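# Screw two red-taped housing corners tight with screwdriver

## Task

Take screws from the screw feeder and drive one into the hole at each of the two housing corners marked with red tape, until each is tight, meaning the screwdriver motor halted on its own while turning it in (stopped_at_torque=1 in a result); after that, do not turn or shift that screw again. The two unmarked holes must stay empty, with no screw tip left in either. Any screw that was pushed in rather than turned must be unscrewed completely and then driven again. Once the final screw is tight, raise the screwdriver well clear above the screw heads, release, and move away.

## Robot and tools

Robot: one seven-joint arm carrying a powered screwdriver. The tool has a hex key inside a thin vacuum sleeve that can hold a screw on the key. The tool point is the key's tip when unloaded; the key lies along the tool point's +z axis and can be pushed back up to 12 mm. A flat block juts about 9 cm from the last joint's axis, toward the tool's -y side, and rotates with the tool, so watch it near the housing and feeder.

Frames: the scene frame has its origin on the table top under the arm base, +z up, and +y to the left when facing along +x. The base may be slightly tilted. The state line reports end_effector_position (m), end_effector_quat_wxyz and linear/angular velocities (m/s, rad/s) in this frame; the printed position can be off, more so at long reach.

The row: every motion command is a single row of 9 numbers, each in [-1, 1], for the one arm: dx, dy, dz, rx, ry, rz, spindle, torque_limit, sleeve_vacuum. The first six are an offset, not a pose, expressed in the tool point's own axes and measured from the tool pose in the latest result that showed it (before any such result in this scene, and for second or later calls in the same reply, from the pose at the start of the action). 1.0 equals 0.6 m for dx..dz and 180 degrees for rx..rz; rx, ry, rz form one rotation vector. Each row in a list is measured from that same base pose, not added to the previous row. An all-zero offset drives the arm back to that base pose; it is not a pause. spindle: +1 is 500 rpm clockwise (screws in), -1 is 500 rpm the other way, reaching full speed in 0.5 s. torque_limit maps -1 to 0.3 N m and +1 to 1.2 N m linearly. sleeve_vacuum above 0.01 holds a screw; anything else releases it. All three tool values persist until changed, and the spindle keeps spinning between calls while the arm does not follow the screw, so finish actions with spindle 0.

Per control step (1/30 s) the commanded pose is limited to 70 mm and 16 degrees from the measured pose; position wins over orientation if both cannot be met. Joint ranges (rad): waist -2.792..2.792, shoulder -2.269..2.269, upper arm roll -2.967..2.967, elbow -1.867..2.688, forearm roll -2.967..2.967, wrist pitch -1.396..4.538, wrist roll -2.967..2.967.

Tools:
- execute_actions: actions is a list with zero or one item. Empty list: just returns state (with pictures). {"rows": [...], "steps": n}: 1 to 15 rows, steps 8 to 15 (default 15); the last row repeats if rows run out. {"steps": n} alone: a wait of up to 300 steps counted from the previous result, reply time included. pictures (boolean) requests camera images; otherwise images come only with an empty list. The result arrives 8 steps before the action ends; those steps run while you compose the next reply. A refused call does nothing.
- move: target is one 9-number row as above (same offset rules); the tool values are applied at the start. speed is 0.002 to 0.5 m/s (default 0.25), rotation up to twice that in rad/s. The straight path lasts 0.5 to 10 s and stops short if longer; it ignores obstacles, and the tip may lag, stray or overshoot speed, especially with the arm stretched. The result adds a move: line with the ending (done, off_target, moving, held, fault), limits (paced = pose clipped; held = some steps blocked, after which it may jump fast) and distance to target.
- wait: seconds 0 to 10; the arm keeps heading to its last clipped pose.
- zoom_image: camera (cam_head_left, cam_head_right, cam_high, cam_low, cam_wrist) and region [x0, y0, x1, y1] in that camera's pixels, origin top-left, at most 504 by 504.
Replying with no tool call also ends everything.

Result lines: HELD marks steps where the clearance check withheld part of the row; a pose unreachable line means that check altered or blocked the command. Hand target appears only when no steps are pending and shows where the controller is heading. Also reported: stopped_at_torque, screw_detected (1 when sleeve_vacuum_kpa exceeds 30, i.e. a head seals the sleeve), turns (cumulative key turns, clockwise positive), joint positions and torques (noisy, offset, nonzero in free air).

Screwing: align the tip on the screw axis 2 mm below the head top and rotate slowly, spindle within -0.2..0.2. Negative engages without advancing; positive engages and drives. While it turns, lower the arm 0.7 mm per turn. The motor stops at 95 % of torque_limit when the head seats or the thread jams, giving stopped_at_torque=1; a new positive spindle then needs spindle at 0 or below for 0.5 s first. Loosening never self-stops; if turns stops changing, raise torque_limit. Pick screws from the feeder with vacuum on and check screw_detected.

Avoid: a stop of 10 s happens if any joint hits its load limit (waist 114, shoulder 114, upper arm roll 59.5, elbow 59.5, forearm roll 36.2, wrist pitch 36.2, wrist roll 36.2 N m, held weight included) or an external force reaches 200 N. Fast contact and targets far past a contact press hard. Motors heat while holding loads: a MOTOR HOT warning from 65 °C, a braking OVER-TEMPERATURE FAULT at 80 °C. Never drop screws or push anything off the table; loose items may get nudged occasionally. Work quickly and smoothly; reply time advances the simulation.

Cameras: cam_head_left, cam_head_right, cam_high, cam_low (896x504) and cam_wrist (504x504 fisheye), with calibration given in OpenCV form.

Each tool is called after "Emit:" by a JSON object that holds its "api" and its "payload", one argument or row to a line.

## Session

Emit:
{"api": "execute_actions", "payload": {
  "actions": []
}}

Scene clock: 0.00 s of 6600.00 s.
end_effector_position=(+0.4056, +0.0437, +0.5235) sleeve_vacuum_kpa=0 screw_detected=0 stopped_at_torque=0 turns=0.00 end_effector_quat_wxyz=(-0.069, +0.674, +0.729, -0.093) end_effector_velocity=(-0.000, +0.000, -0.000) end_effector_angular_velocity=(-0.000, +0.000, -0.000)
Joint positions: [ 0.433  0.569 -0.155  1.712 -0.092 -0.418 -1.311]
Joint velocities: [-0. -0.  0. -0.  0. -0.  0.]
Joint torques (N m, as the joint torque sensors report them, + toward a larger angle): no reading
Hand target: +0.406, +0.044, +0.524; -0.069, +0.674, +0.729, -0.093
camera_calibration (this result's frames):
cam_wrist: T_world_to_cam=[[-0.0403242, 0.998599, -0.0342718, 0.0680963], [0.998799, 0.0412399, 0.0264442, -0.417402], [0.0278205, -0.0331643, -0.999063, 0.77007], [0, 0, 0, 1]] pos_world=[0.398223, -0.0252484, 0.78272]

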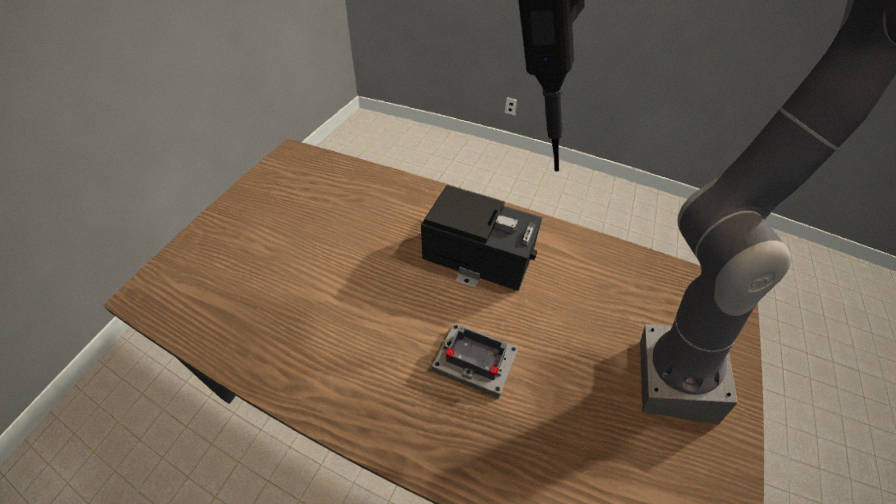

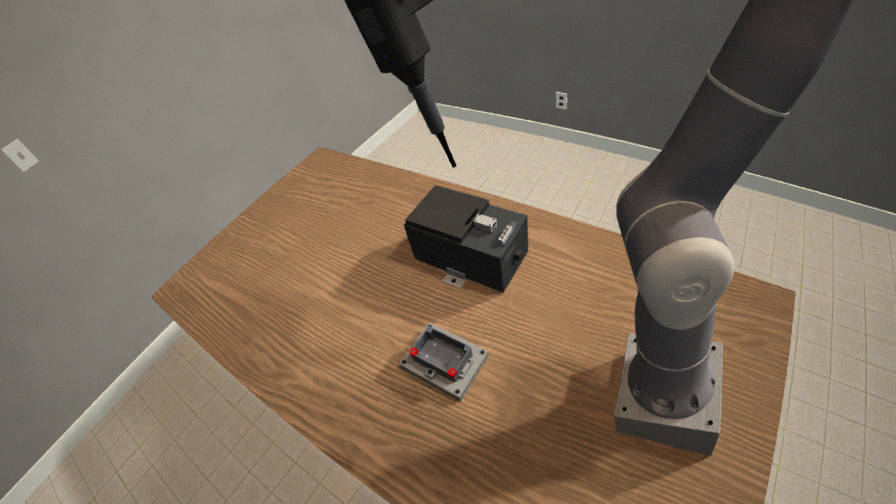

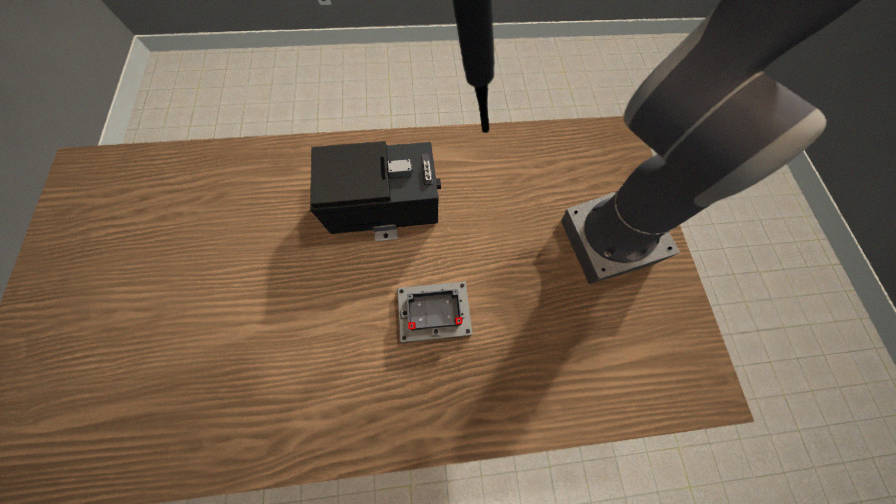

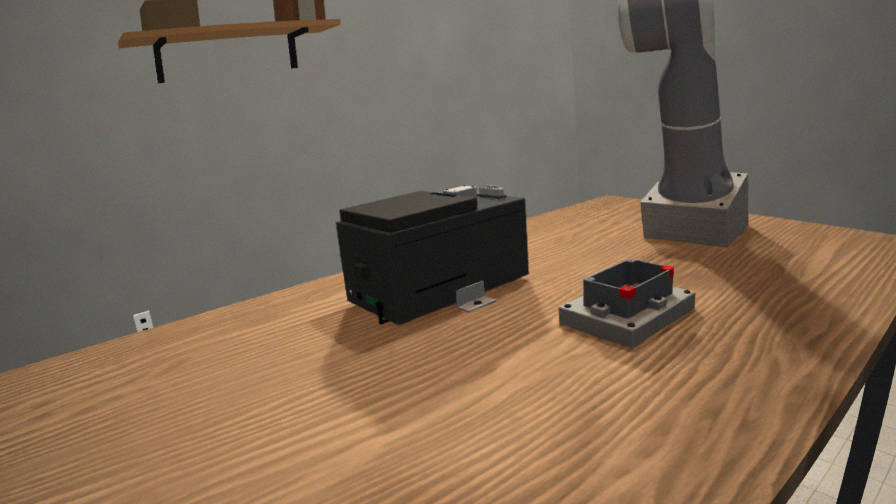

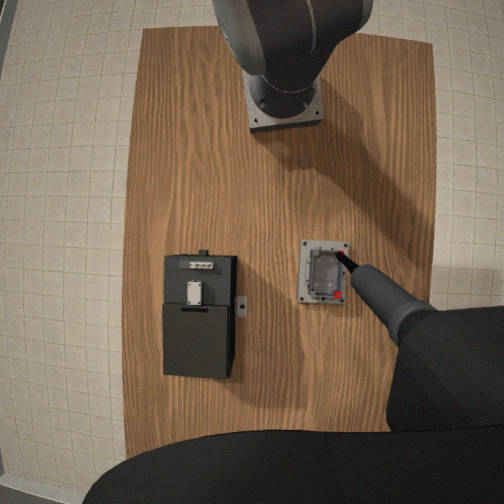

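Emit:
{"api": "move", "payload": {
  "target": [0,0,0,-0.0732,0.0108,0.0248,0,0,0]
}}

Emit:
{"api": "move", "payload": {
  "target": [-0.33,0.084,0.53,0,0,0,0,0,0]
}}

Emit:
{"api": "zoom_image", "payload": {
  "camera": "cam_wrist",
  "region": [280, 190, 380, 290]
}}

Emit:
{"api": "zoom_image", "payload": {
  "camera": "cam_low",
  "region": [450, 130, 530, 210]
}}

Emit:
{"api": "zoom_image", "payload": {
  "camera": "cam_high",
  "region": [390, 120, 470, 200]
}}

Scene clock: 1.33 s of 6600.00 s.
end_effector_position=(+0.4055, +0.0437, +0.5236) sleeve_vacuum_kpa=0 screw_detected=0 stopped_at_torque=0 turns=0.00 end_effector_quat_wxyz=(-0.000, +0.707, +0.707, -0.000) end_effector_velocity=(+0.000, +0.000, -0.000) end_effector_angular_velocity=(-0.000, -0.001, +0.000)
Joint positions: [ 0.358  0.807 -0.073  1.911 -0.1   -0.233 -1.231]
Joint velocities: [-0.001  0.     0.001  0.001 -0.     0.001 -0.   ]
Joint torques (N m, as the joint torque sensors report them, + toward a larger angle): [ -3.94   7.59   3.2  -32.59  -4.93   5.19   0.32]
Hand target: +0.406, +0.044, +0.524; +0.000, +0.707, +0.707, -0.000
Off the commanded pose: 0.000 m, 0 deg.
Kept back: nothing.
move: done
camera_calibration (this result's frames):
cam_wrist: T_world_to_cam=[[0.0418324, 0.999125, -0.000238058, 0.0168727], [0.966471, -0.0404048, 0.253579, -0.519582], [0.253347, -0.0108379, -0.967315, 0.661149], [0, 0, 0, 1]] pos_world=[0.333954, -0.0306861, 0.771298]

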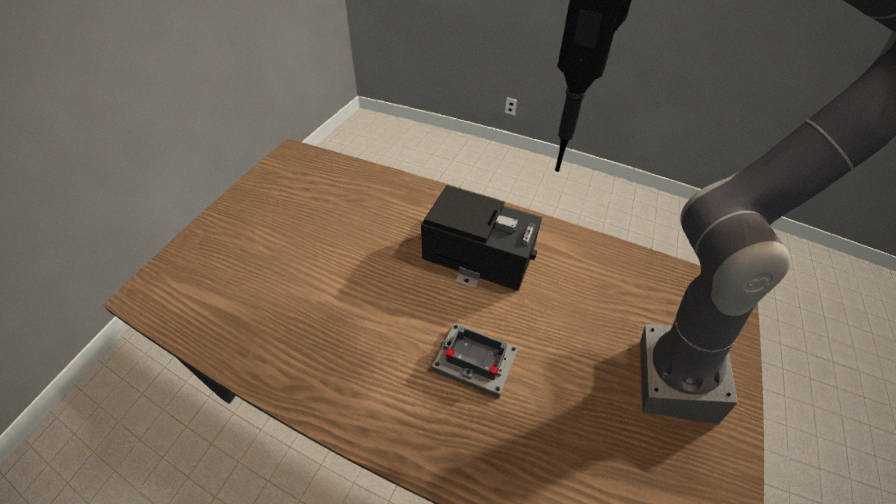

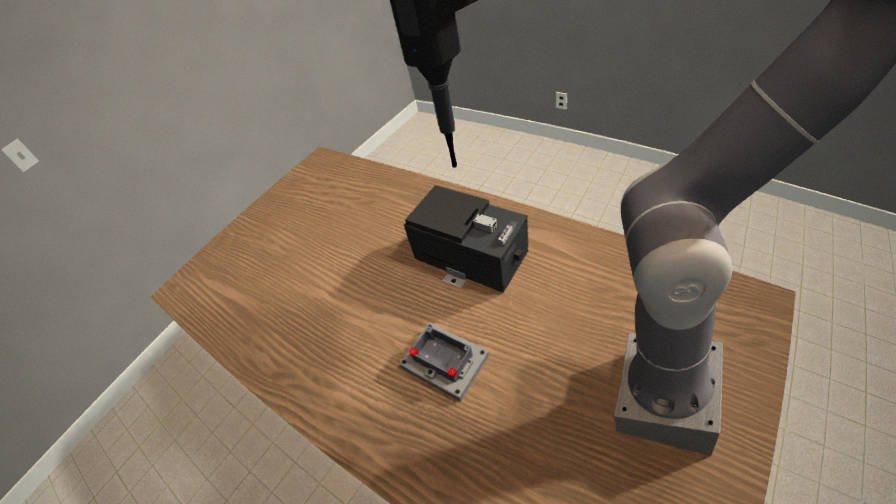

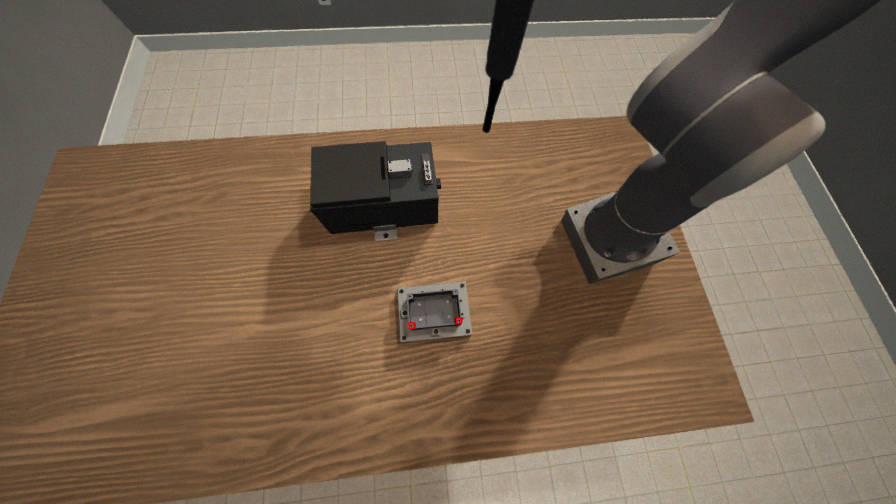

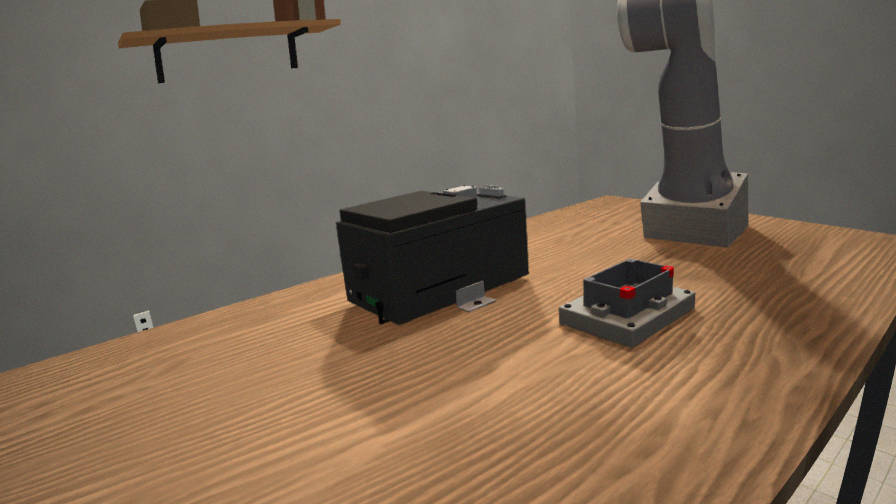

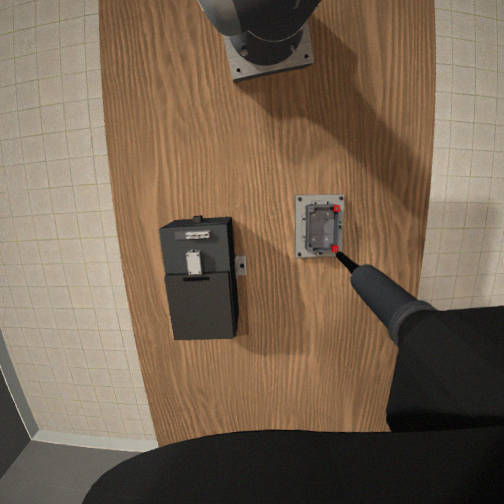

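Scene clock: 3.37 s of 6600.00 s.
end_effector_position=(+0.4555, -0.1545, +0.2056) sleeve_vacuum_kpa=0 screw_detected=0 stopped_at_torque=0 turns=0.00 end_effector_quat_wxyz=(-0.000, +0.707, +0.707, -0.000) end_effector_velocity=(-0.000, -0.000, -0.000) end_effector_angular_velocity=(+0.001, +0.001, -0.001)
Joint positions: [ 0.418  0.47  -0.864  2.494 -0.332  0.788 -1.708]
Joint velocities: [ 0.002 -0.    -0.003 -0.     0.    -0.    -0.   ]
Joint torques (N m, as the joint torque sensors report them, + toward a larger angle): [ -6.06  11.96   4.31 -26.8   -2.49   4.61  -0.33]
Hand target: +0.456, -0.154, +0.206; -0.000, +0.707, +0.707, -0.000
Off the commanded pose: 0.000 m, 0 deg.
Kept back: nothing.
move: done
camera_calibration (this result's frames):
cam_wrist: T_world_to_cam=[[0.0418625, 0.999123, -0.000174397, 0.212734], [0.966532, -0.0404527, 0.253338, -0.495236], [0.253109, -0.0107739, -0.967378, 0.338795], [0, 0, 0, 1]] pos_world=[0.384003, -0.228931, 0.453242]

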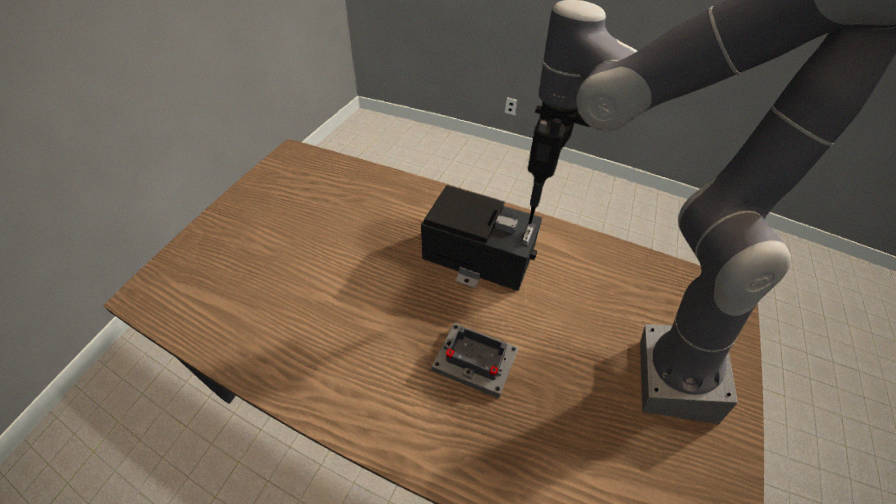

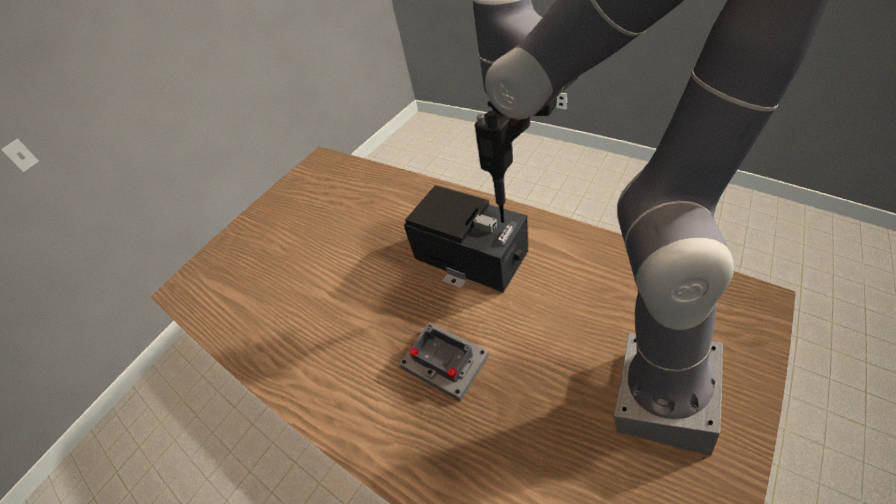

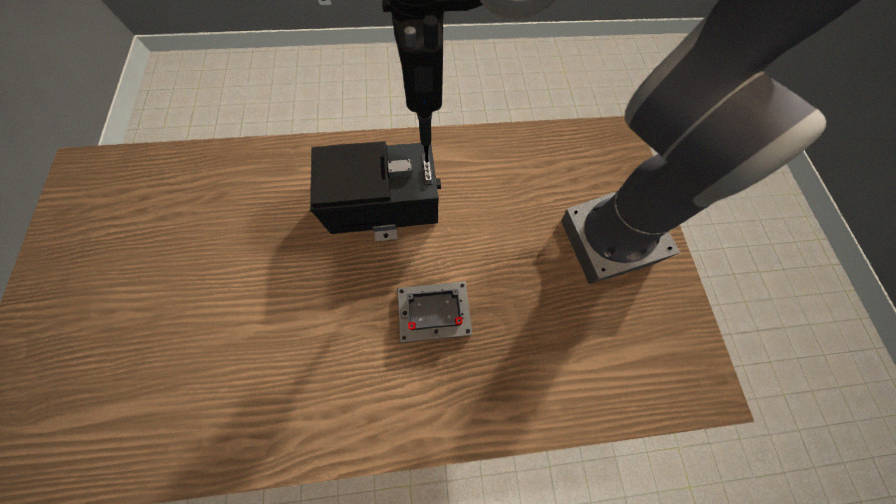

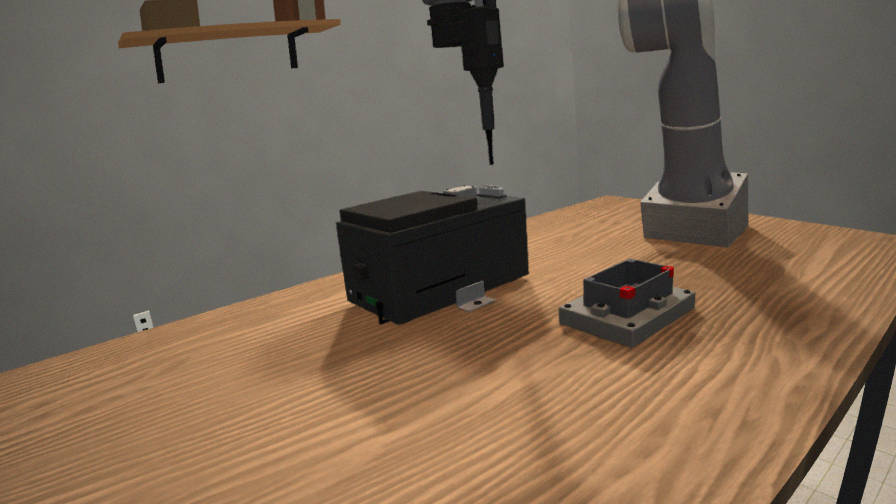

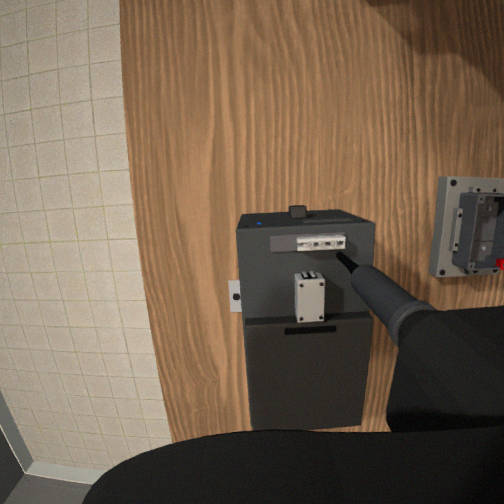

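Region (280, 190, 380, 290) of cam_wrist's 504x504 image, scaled by 5.040, with more detail than that image has.

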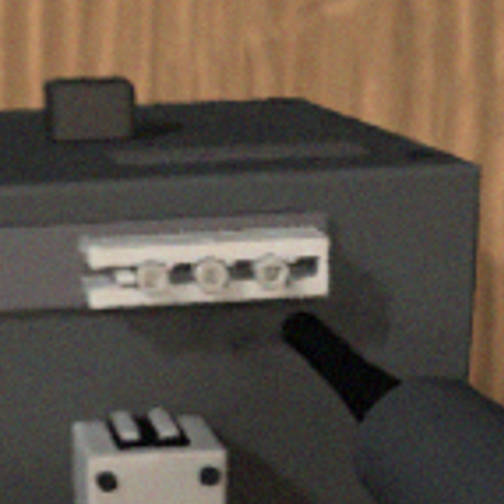

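Region (450, 130, 530, 210) of cam_low's 896x504 image, scaled by 6.300, with more detail than that image has.

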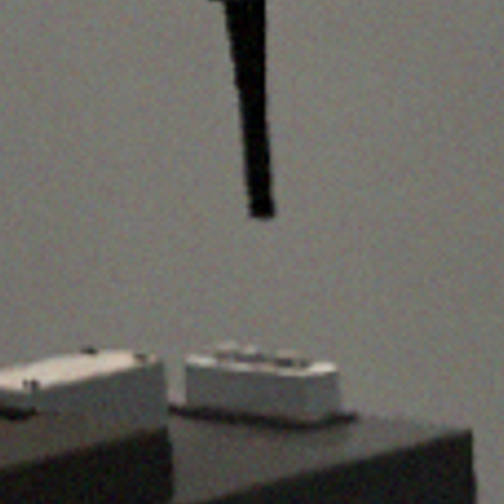

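Region (390, 120, 470, 200) of cam_high's 896x504 image, scaled by 6.300, with more detail than that image has.

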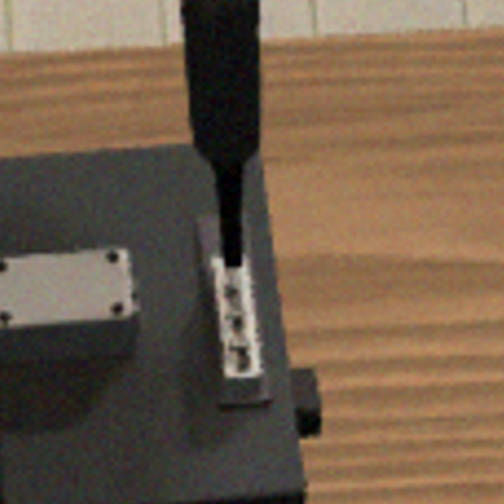

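Emit:
{"api": "move", "payload": {
  "target": [-0.0117,-0.0013,0.047,0,0,0,0,0,0],
  "speed": 0.06
}}

Emit:
{"api": "zoom_image", "payload": {
  "camera": "cam_wrist",
  "region": [308, 224, 368, 284]
}}

Emit:
{"api": "zoom_image", "payload": {
  "camera": "cam_low",
  "region": [465, 155, 515, 205]
}}

Emit:
{"api": "zoom_image", "payload": {
  "camera": "cam_high",
  "region": [405, 145, 450, 190]
}}

Scene clock: 4.50 s of 6600.00 s.
end_effector_position=(+0.4545, -0.1615, +0.1773) sleeve_vacuum_kpa=0 screw_detected=0 stopped_at_torque=0 turns=0.00 end_effector_quat_wxyz=(-0.000, +0.707, +0.707, -0.000) end_effector_velocity=(+0.000, -0.000, -0.000) end_effector_angular_velocity=(+0.001, -0.000, -0.001)
Joint positions: [ 0.478  0.392 -0.968  2.519 -0.306  0.896 -1.76 ]
Joint velocities: [ 0.002  0.    -0.003 -0.     0.     0.001 -0.   ]
Joint torques (N m, as the joint torque sensors report them, + toward a larger angle): [ -6.56  11.63   3.48 -24.42  -2.27   4.62  -0.25]
Hand target: +0.455, -0.161, +0.177; -0.000, +0.707, +0.707, -0.000
Off the commanded pose: 0.000 m, 0 deg.
Kept back: nothing.
move: done
camera_calibration (this result's frames):
cam_wrist: T_world_to_cam=[[0.041658, 0.999132, -0.000225819, 0.219851], [0.966612, -0.040245, 0.253063, -0.487433], [0.252835, -0.0107604, -0.96745, 0.311757], [0, 0, 0, 1]] pos_world=[0.383177, -0.235922, 0.42501]

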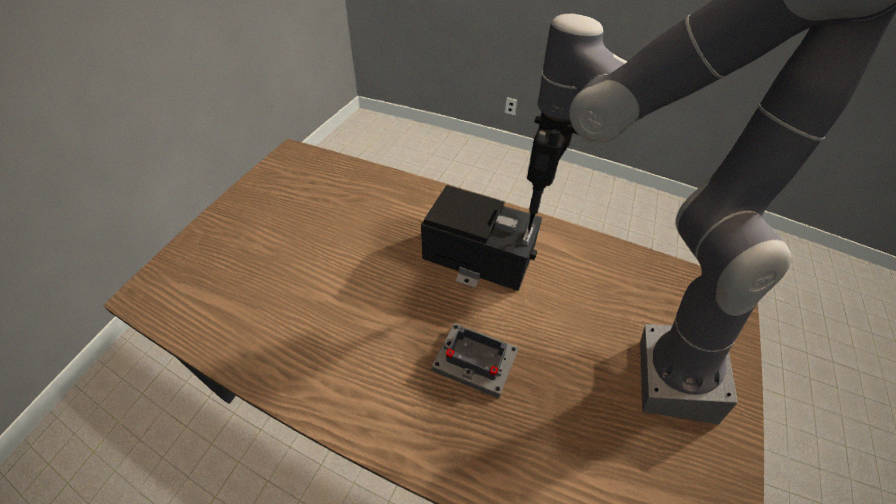

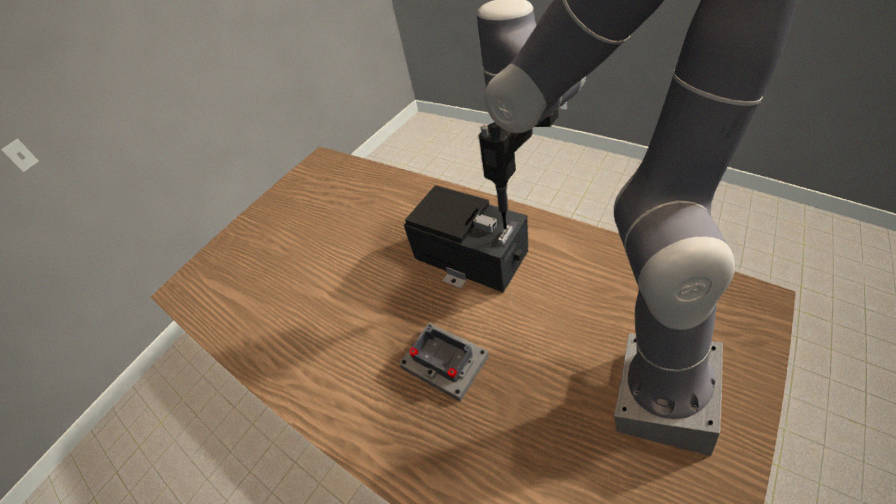

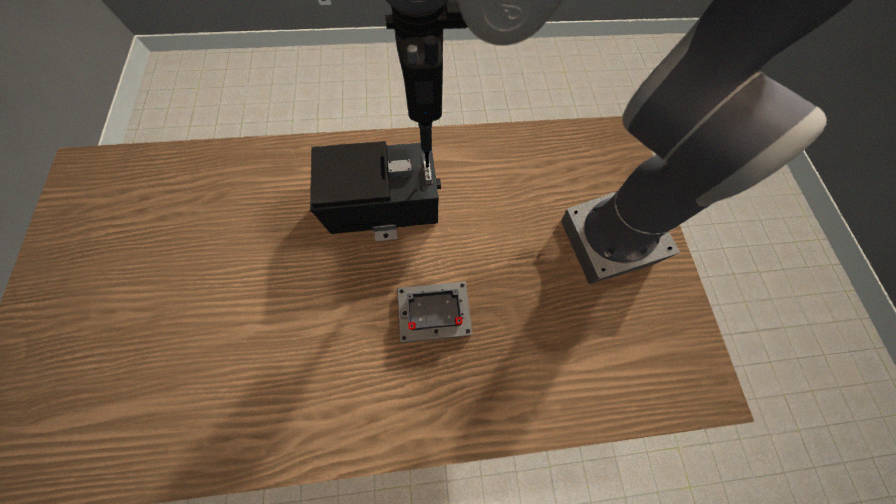

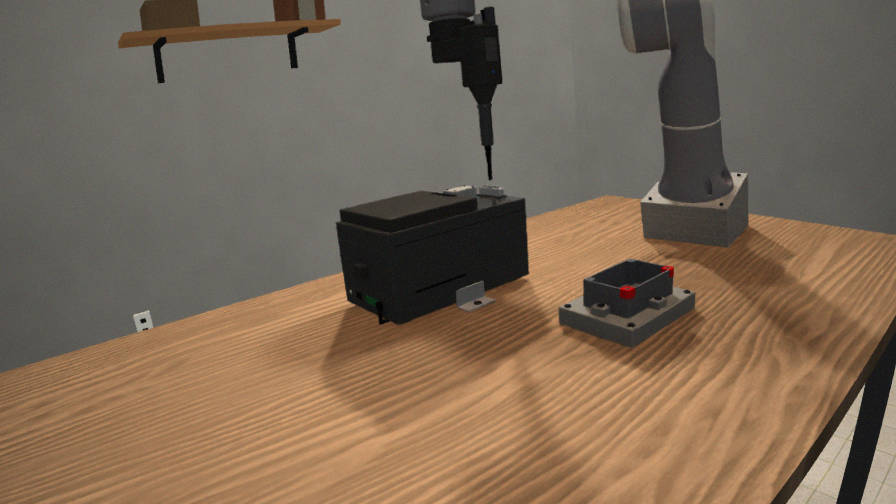

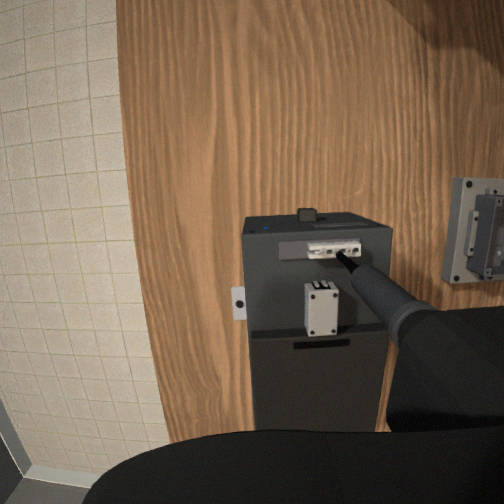

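Region (308, 224, 368, 284) of cam_wrist's 504x504 image, scaled by 8.400, with more detail than that image has.

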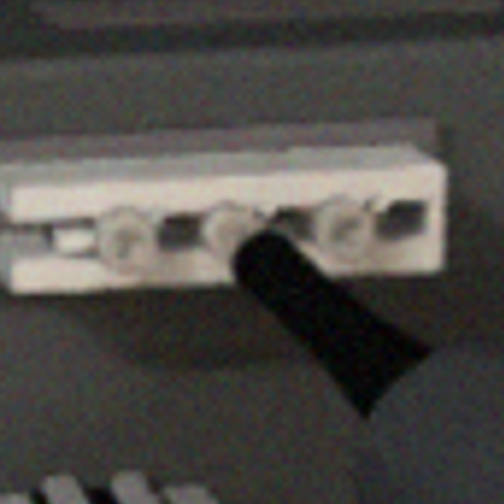

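Region (465, 155, 515, 205) of cam_low's 896x504 image, scaled by 10.080, with more detail than that image has.

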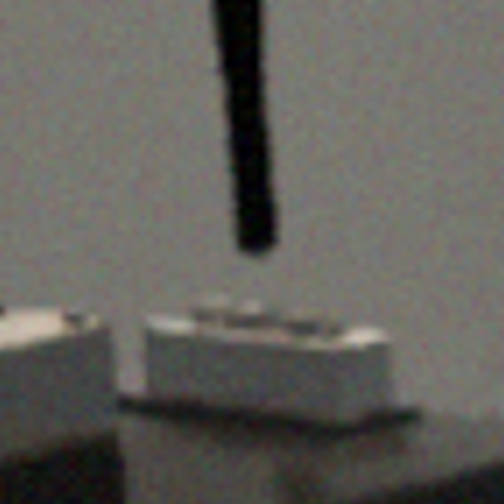

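Region (405, 145, 450, 190) of cam_high's 896x504 image, scaled by 11.200, with more detail than that image has.

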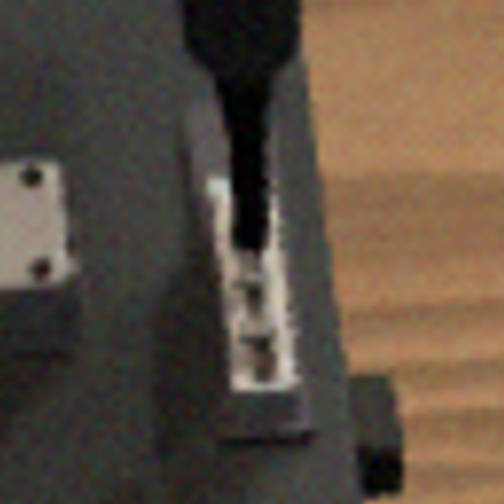

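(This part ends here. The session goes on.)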